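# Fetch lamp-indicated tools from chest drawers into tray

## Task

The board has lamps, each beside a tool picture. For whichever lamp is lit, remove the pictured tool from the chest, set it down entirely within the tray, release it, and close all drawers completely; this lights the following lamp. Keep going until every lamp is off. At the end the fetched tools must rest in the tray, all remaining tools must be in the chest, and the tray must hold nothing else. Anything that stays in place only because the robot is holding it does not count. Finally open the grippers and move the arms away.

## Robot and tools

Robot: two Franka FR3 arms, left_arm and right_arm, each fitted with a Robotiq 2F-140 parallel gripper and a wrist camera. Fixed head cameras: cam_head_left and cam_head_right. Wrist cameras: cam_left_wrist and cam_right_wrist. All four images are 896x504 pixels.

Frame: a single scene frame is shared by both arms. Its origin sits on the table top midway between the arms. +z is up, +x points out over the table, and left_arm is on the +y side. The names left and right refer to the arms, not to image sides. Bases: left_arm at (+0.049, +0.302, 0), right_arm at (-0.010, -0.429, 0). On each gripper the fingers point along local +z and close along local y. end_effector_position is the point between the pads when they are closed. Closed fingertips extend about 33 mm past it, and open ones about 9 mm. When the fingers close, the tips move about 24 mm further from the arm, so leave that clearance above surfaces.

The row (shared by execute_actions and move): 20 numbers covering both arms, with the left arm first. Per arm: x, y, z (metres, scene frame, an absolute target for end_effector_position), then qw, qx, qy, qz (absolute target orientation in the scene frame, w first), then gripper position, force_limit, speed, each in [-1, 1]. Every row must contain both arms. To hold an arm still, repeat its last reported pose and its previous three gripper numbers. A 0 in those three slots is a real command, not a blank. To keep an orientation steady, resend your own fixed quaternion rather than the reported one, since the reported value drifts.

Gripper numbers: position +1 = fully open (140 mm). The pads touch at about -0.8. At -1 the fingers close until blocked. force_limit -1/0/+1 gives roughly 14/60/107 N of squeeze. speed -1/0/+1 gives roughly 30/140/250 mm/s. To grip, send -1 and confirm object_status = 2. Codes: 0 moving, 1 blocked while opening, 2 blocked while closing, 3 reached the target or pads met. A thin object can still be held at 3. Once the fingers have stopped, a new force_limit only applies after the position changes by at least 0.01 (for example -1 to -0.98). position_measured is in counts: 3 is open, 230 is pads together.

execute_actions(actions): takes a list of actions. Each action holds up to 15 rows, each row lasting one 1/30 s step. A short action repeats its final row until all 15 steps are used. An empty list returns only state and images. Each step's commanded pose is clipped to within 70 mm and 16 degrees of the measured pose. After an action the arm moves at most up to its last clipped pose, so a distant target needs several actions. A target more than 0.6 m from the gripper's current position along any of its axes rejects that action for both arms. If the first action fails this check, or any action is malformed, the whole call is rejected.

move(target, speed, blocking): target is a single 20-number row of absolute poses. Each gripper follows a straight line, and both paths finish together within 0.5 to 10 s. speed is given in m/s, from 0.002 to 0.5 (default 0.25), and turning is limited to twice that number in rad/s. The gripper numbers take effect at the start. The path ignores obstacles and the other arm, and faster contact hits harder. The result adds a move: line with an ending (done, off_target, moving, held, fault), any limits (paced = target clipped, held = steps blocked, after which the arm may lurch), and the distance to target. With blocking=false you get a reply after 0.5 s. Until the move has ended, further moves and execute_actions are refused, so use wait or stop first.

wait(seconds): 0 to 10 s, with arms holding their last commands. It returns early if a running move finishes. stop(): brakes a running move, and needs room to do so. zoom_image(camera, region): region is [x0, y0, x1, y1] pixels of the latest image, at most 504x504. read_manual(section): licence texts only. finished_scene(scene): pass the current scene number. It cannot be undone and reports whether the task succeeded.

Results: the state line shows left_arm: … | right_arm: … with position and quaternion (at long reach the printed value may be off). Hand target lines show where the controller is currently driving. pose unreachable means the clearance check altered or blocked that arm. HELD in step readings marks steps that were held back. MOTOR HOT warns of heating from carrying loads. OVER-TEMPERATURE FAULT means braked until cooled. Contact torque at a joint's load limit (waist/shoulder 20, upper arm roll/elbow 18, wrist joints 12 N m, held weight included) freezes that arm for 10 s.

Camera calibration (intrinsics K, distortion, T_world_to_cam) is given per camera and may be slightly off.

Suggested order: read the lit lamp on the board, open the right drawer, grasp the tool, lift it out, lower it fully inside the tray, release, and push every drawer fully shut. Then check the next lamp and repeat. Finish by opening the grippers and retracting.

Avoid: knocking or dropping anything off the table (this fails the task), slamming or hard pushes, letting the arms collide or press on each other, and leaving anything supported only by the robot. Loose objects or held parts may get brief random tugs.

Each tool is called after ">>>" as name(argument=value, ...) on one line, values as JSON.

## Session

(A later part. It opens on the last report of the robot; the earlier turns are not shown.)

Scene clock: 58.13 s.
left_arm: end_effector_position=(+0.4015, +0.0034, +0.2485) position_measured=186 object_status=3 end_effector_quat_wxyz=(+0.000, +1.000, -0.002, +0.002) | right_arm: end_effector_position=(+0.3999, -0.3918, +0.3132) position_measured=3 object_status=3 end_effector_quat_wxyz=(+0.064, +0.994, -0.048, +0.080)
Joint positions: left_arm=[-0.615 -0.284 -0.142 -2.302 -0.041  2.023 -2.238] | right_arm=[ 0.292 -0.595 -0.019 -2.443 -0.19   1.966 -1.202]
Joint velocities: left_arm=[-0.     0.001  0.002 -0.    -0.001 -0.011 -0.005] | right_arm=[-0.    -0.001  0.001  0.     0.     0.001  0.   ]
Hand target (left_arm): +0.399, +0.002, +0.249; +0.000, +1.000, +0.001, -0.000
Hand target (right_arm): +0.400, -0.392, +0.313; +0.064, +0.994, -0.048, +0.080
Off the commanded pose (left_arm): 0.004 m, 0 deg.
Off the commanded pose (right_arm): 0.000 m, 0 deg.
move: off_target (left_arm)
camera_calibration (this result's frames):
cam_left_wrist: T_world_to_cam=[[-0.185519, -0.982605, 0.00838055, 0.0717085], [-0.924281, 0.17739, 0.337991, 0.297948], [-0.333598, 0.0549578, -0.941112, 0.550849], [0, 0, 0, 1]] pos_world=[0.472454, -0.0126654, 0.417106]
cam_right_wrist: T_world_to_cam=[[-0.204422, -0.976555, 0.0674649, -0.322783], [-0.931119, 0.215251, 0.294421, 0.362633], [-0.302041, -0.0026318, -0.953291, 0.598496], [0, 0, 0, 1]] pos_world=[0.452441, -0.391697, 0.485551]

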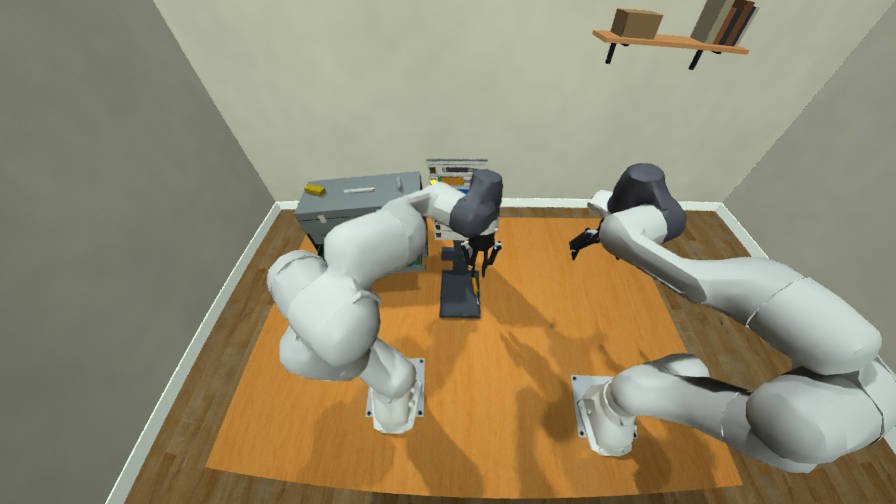

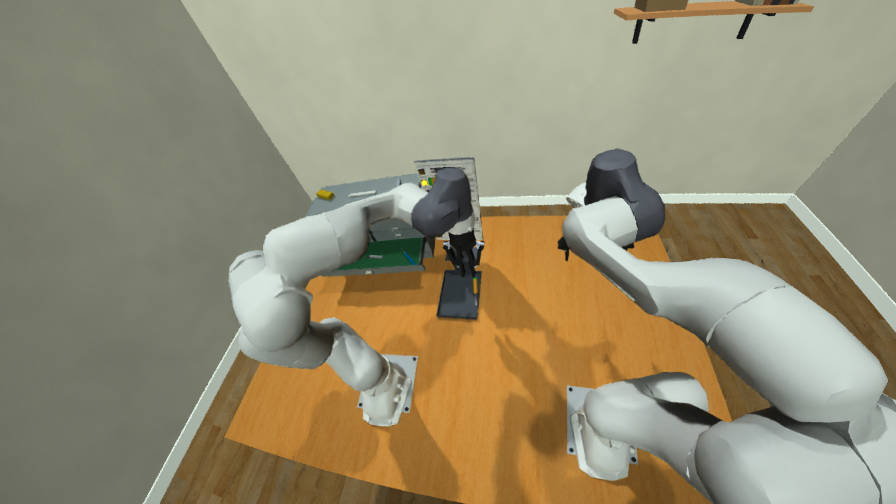

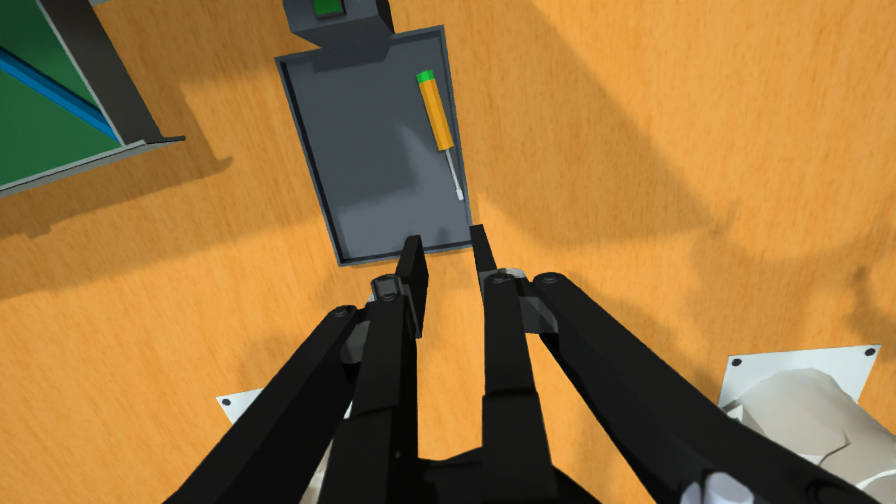

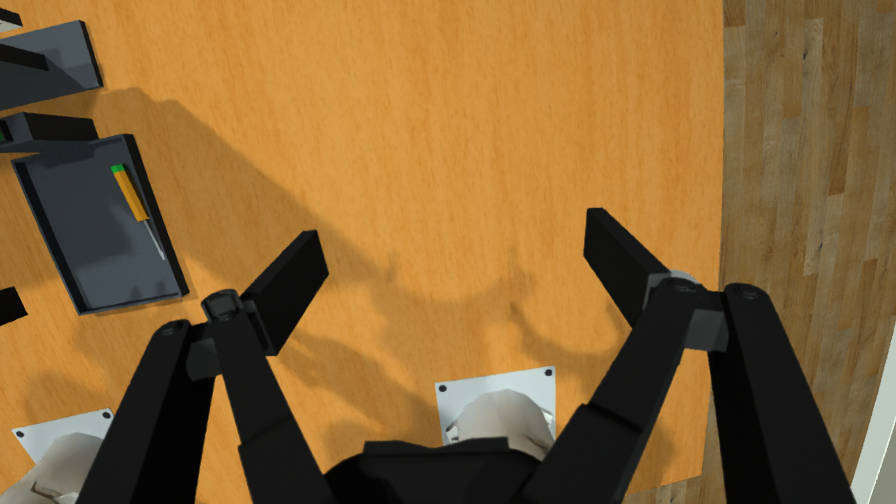

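>>> move(target=[0.38,0.40,0.25,-0.0085,0.989,0.064,0.131,-1,0.3,0.5, 0.4,-0.392,0.313,0.064,0.994,-0.048,0.08,1,0,0])

>>> move(target=[0.39,0.40,0.155,-0.0085,0.989,0.064,0.131,-1,0.3,0.5, 0.4,-0.392,0.313,0.064,0.994,-0.048,0.08,1,0,0], speed=0.1)

>>> move(target=[0.625,0.428,0.154,-0.017,0.964,0.063,0.258,-1,0.3,0.5, 0.4,-0.392,0.313,0.064,0.994,-0.048,0.08,1,0,0], speed=0.08)

>>> move(target=[0.5,0.5,0.3,-0.017,0.964,0.063,0.258,0,0.3,0.5, 0.4,-0.392,0.313,0.064,0.994,-0.048,0.08,1,0,0], speed=0.15)

>>> zoom_image(camera="cam_head_left", region=[290, 150, 500, 270])

Scene clock: 61.00 s.
left_arm: end_effector_position=(+0.3850, +0.4001, +0.2483) position_measured=234 object_status=3 end_effector_quat_wxyz=(-0.010, +0.989, +0.070, +0.131) | right_arm: end_effector_position=(+0.3999, -0.3918, +0.3132) position_measured=3 object_status=3 end_effector_quat_wxyz=(+0.064, +0.994, -0.048, +0.080)
Joint positions: left_arm=[-0.272 -1.042  0.475 -2.834  0.483  2.079 -1.801] | right_arm=[ 0.292 -0.595 -0.019 -2.443 -0.19   1.966 -1.202]
Joint velocities: left_arm=[-0.002 -0.001  0.002 -0.002  0.007  0.     0.023] | right_arm=[-0.001  0.    -0.001  0.002  0.     0.001 -0.003]
Hand target (left_arm): +0.386, +0.401, +0.249; -0.012, +0.989, +0.062, +0.133
Hand target (right_arm): +0.400, -0.392, +0.313; +0.064, +0.994, -0.048, +0.080
Off the commanded pose (left_arm): 0.005 m, 1 deg.
Off the commanded pose (right_arm): 0.000 m, 0 deg.
move: off_target (left_arm)
camera_calibration (this result's frames):
cam_left_wrist: T_world_to_cam=[[-0.0380713, -0.998469, -0.0401371, 0.420094], [-0.995389, 0.034354, 0.0895521, 0.358753], [-0.0880361, 0.0433614, -0.995173, 0.446876], [0, 0, 0, 1]] pos_world=[0.412434, 0.387748, 0.429453]
cam_right_wrist: T_world_to_cam=[[-0.204422, -0.976555, 0.0674649, -0.322783], [-0.931119, 0.215251, 0.294421, 0.362633], [-0.30204, -0.00263181, -0.953291, 0.598496], [0, 0, 0, 1]] pos_world=[0.452441, -0.391697, 0.485551]

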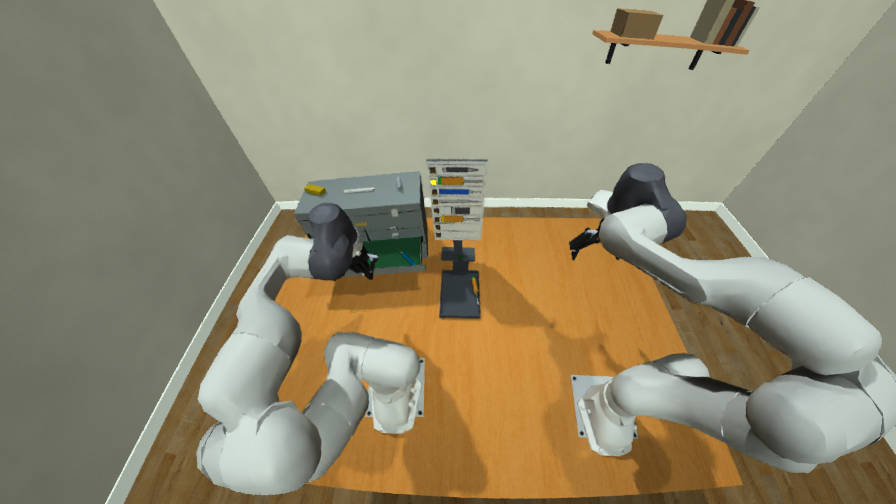

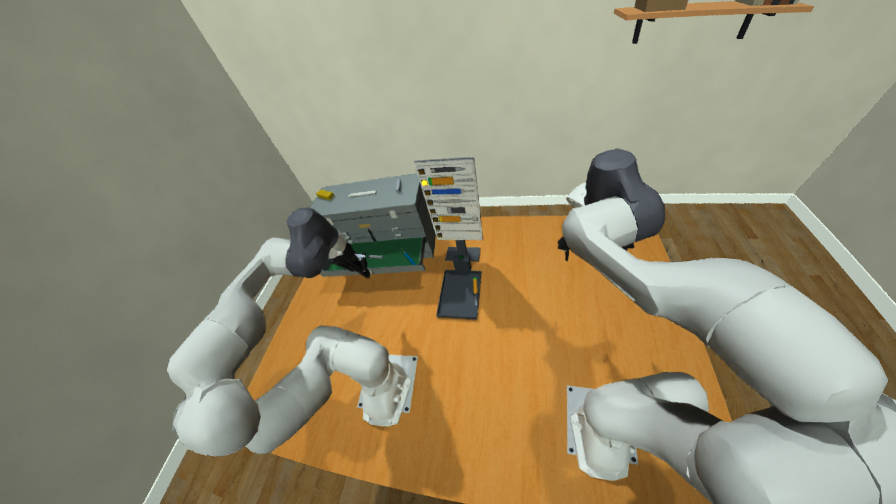

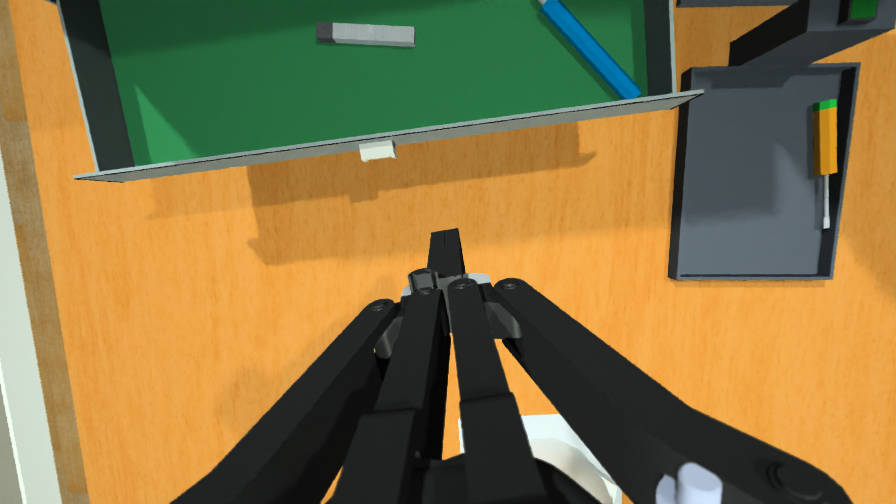

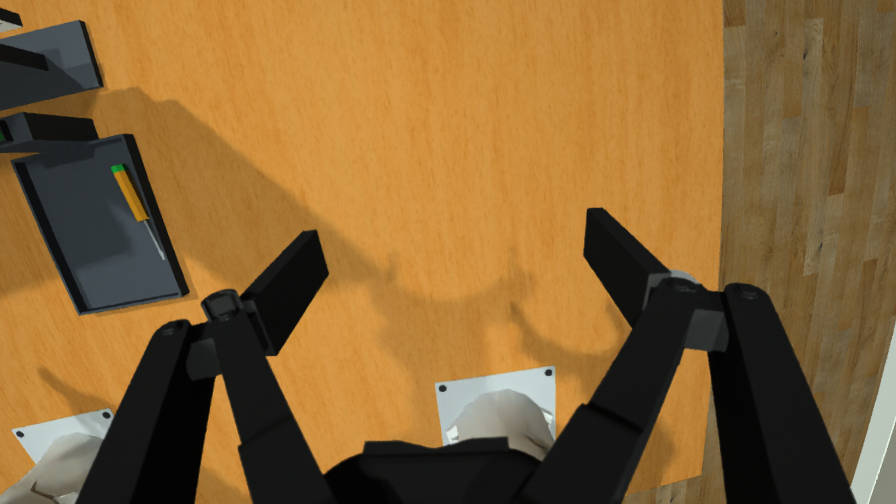

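Scene clock: 62.60 s.
left_arm: end_effector_position=(+0.3903, +0.3983, +0.1560) position_measured=234 object_status=3 end_effector_quat_wxyz=(-0.007, +0.990, +0.061, +0.130) | right_arm: end_effector_position=(+0.3999, -0.3918, +0.3132) position_measured=3 object_status=3 end_effector_quat_wxyz=(+0.064, +0.994, -0.048, +0.080)
Joint positions: left_arm=[-0.235 -0.882  0.601 -2.991  0.614  2.388 -1.812] | right_arm=[ 0.292 -0.595 -0.019 -2.443 -0.19   1.966 -1.202]
Joint velocities: left_arm=[ 0.004  0.002 -0.001  0.001  0.001  0.016  0.001] | right_arm=[ 0.001  0.001 -0.    -0.    -0.001 -0.     0.   ]
Hand target (left_arm): +0.391, +0.399, +0.155; -0.008, +0.989, +0.064, +0.131
Hand target (right_arm): +0.400, -0.392, +0.313; +0.064, +0.994, -0.048, +0.080
Off the commanded pose (left_arm): 0.002 m, 0 deg.
Off the commanded pose (right_arm): 0.000 m, 0 deg.
move: done
camera_calibration (this result's frames):
cam_left_wrist: T_world_to_cam=[[-0.0559049, -0.997749, -0.0370449, 0.420992], [-0.994424, 0.0523189, 0.0915664, 0.364492], [-0.0894221, 0.0419573, -0.99511, 0.356632], [0, 0, 0, 1]] pos_world=[0.417886, 0.386011, 0.337109]
cam_right_wrist: T_world_to_cam=[[-0.204422, -0.976555, 0.0674649, -0.322783], [-0.93112, 0.21525, 0.294421, 0.362633], [-0.30204, -0.00263194, -0.953292, 0.598496], [0, 0, 0, 1]] pos_world=[0.452441, -0.391697, 0.485551]

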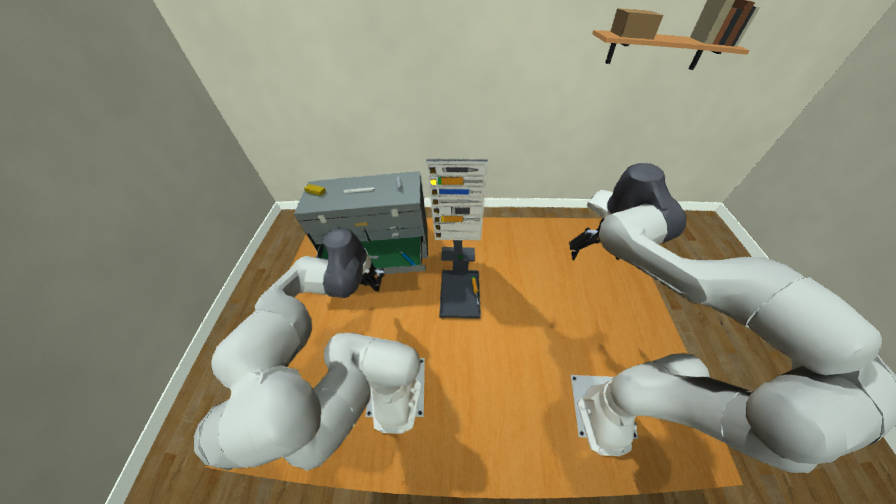

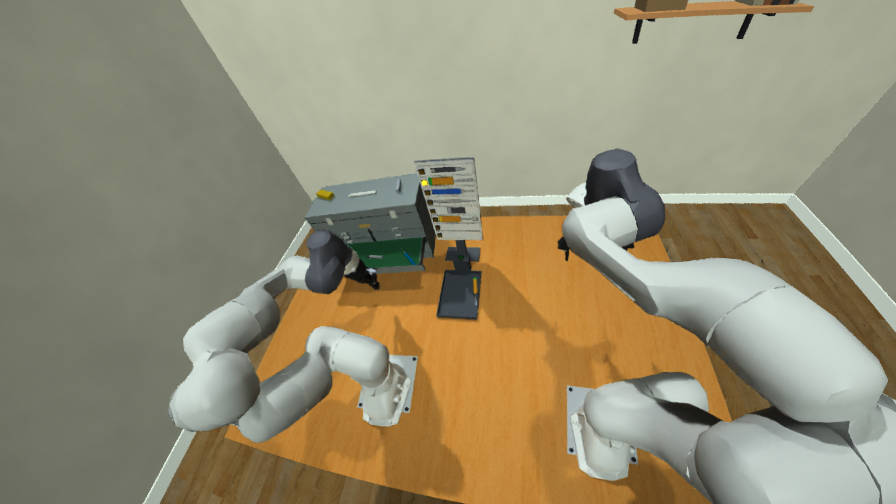

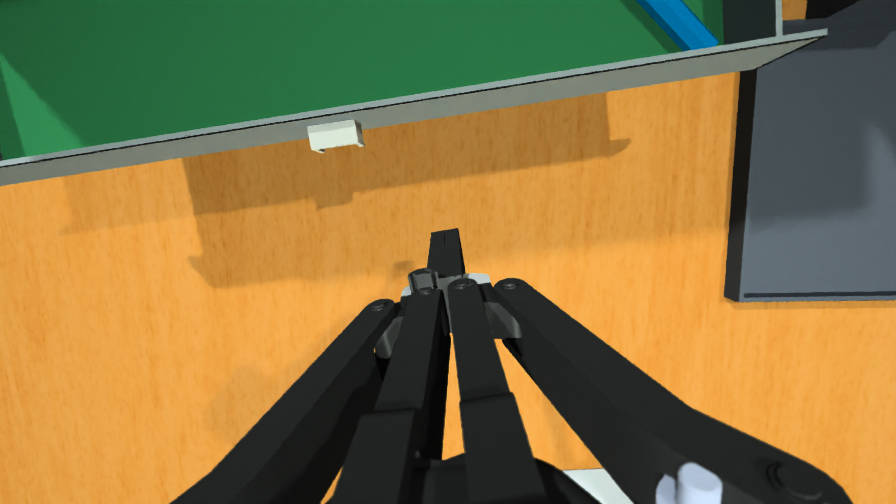

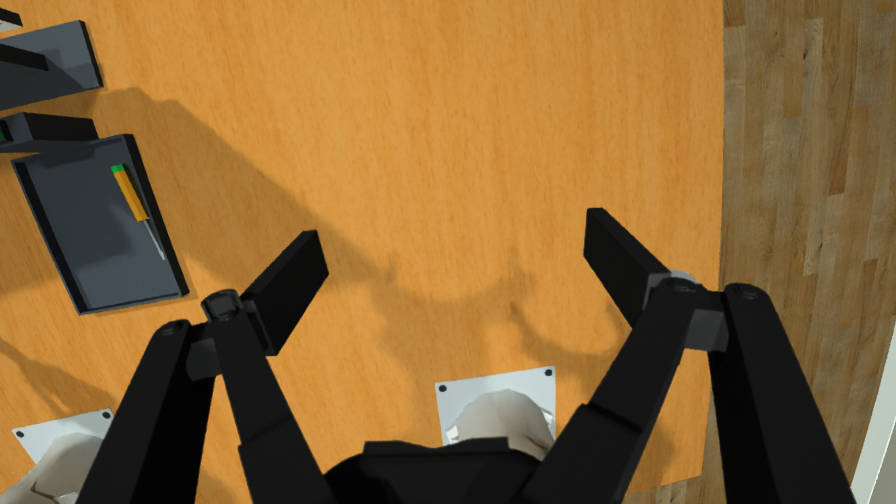

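Scene clock: 65.93 s.
left_arm: end_effector_position=(+0.6140, +0.4223, +0.1470) position_measured=234 object_status=3 end_effector_quat_wxyz=(-0.014, +0.967, +0.080, +0.243) | right_arm: end_effector_position=(+0.3999, -0.3918, +0.3132) position_measured=3 object_status=3 end_effector_quat_wxyz=(+0.064, +0.994, -0.048, +0.080)
Joint positions: left_arm=[-0.799 -0.111  0.997 -2.591  0.223  3.016 -1.669] | right_arm=[ 0.292 -0.595 -0.019 -2.443 -0.19   1.966 -1.202]
Joint velocities: left_arm=[-0.129 -0.001  0.129  0.004 -0.099  0.     0.142] | right_arm=[ 0.     0.     0.     0.    -0.     0.001  0.001]
Hand target (left_arm): +0.623, +0.425, +0.156; -0.018, +0.964, +0.065, +0.256
Hand target (right_arm): +0.400, -0.392, +0.313; +0.064, +0.994, -0.048, +0.080
Off the commanded pose (left_arm): 0.014 m, 3 deg.
Off the commanded pose (right_arm): 0.000 m, 0 deg.
move: off_target (left_arm)
camera_calibration (this result's frames):
cam_left_wrist: T_world_to_cam=[[-0.003253, -0.997758, -0.06684, 0.429131], [-0.990454, 0.0124258, -0.137283, 0.634558], [0.137805, 0.0657553, -0.988274, 0.216091], [0, 0, 0, 1]] pos_world=[0.600118, 0.406075, 0.329354]
cam_right_wrist: T_world_to_cam=[[-0.204422, -0.976555, 0.0674649, -0.322783], [-0.931119, 0.215251, 0.294421, 0.362633], [-0.30204, -0.00263185, -0.953291, 0.598496], [0, 0, 0, 1]] pos_world=[0.452441, -0.391697, 0.485551]

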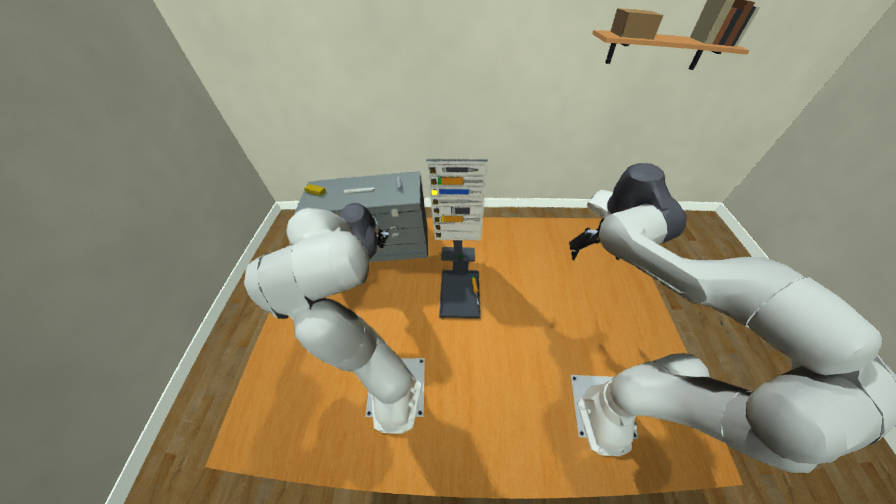

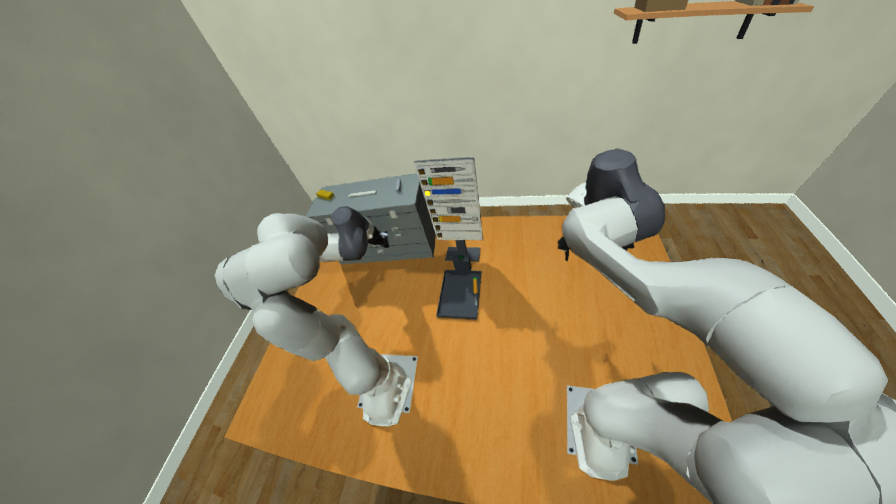

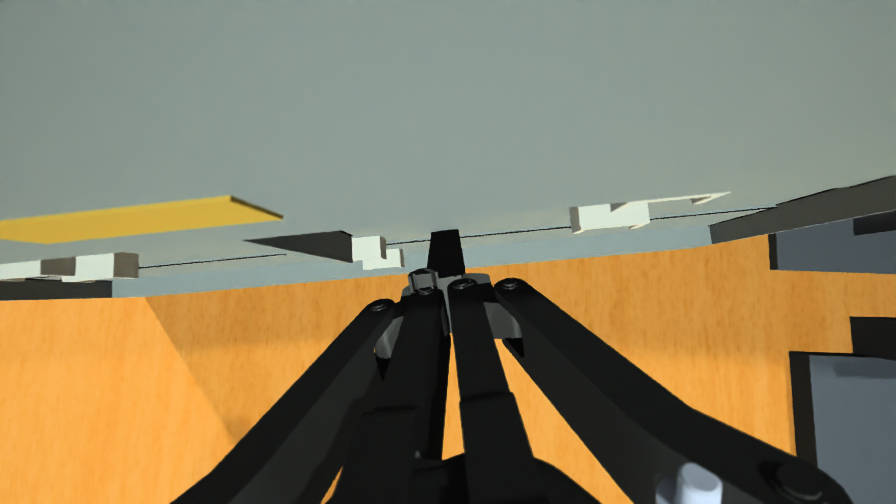

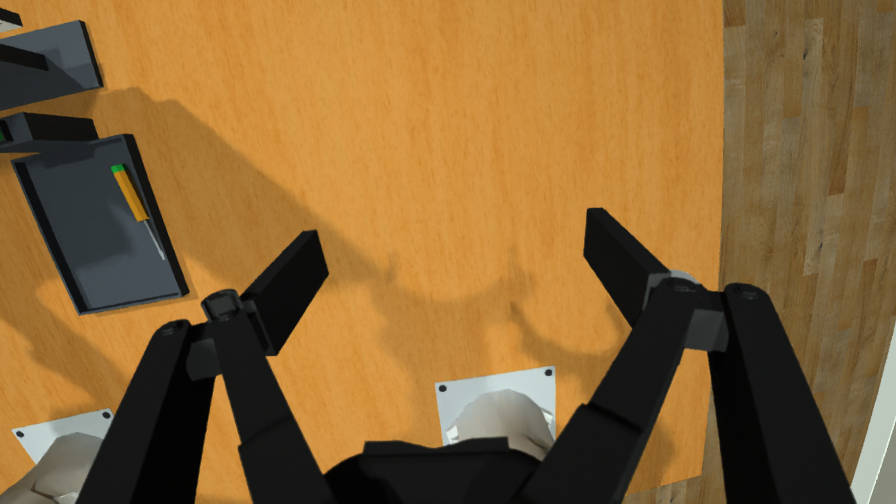

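Scene clock: 68.03 s.
left_arm: end_effector_position=(+0.5010, +0.5023, +0.2991) position_measured=129 object_status=3 end_effector_quat_wxyz=(-0.016, +0.963, +0.069, +0.260) | right_arm: end_effector_position=(+0.3999, -0.3918, +0.3132) position_measured=3 object_status=3 end_effector_quat_wxyz=(+0.064, +0.994, -0.048, +0.080)
Joint positions: left_arm=[-0.322 -0.796  0.719 -2.636  0.562  2.457 -1.648] | right_arm=[ 0.292 -0.595 -0.019 -2.443 -0.19   1.966 -1.202]
Joint velocities: left_arm=[-0.001 -0.    -0.     0.001  0.    -0.012  0.017] | right_arm=[ 0.001 -0.    -0.     0.    -0.001  0.001  0.001]
Hand target (left_arm): +0.501, +0.502, +0.300; -0.019, +0.964, +0.062, +0.260
Hand target (right_arm): +0.400, -0.392, +0.313; +0.064, +0.994, -0.048, +0.080
Off the commanded pose (left_arm): 0.003 m, 1 deg.
Off the commanded pose (right_arm): 0.000 m, 0 deg.
move: done
camera_calibration (this result's frames):
cam_left_wrist: T_world_to_cam=[[-0.0203883, -0.99676, -0.0778119, 0.530156], [-0.984867, 0.0334206, -0.170058, 0.539013], [0.172108, 0.0731672, -0.982357, 0.354024], [0, 0, 0, 1]] pos_world=[0.480735, 0.484521, 0.480694]
cam_right_wrist: T_world_to_cam=[[-0.204422, -0.976555, 0.0674649, -0.322783], [-0.931119, 0.21525, 0.294421, 0.362633], [-0.30204, -0.00263183, -0.953292, 0.598496], [0, 0, 0, 1]] pos_world=[0.452441, -0.391697, 0.485551]

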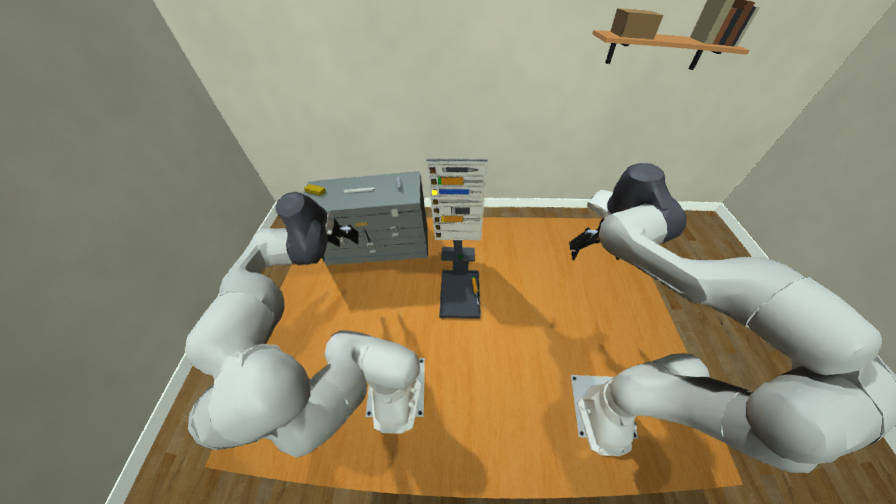

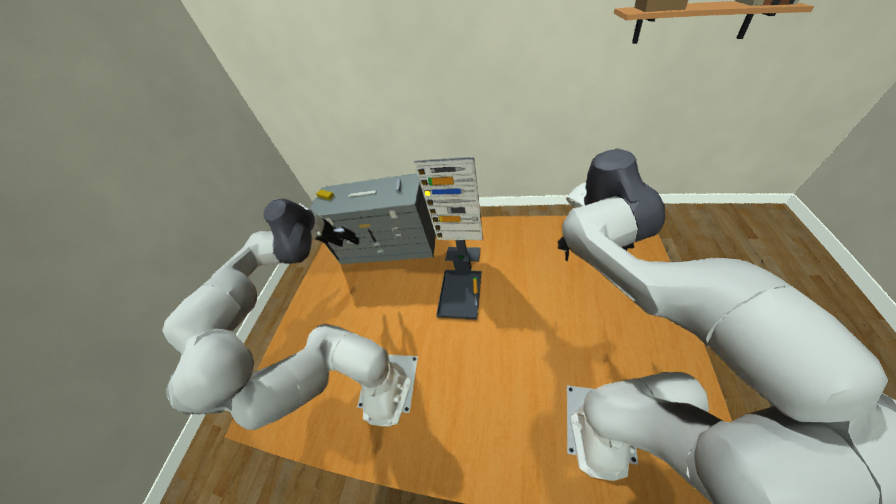

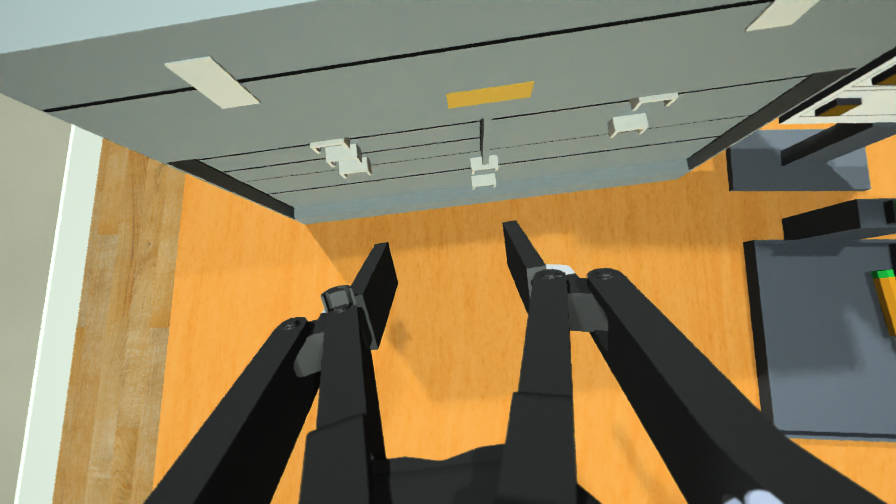

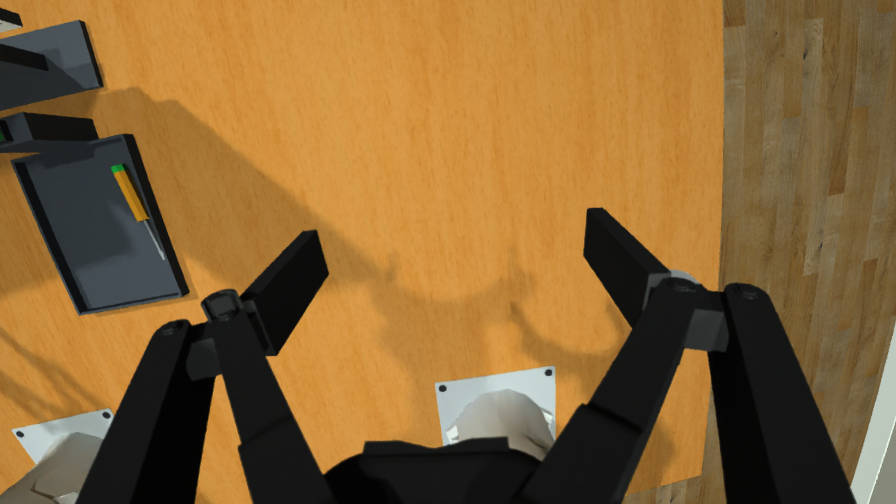

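Region (290, 150, 500, 270) of cam_head_left's 896x504 image, scaled by 2.400, with more detail than that image has; it fills the top 288 rows of this view, and the rest is white.

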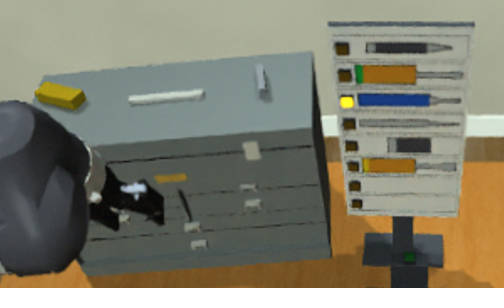

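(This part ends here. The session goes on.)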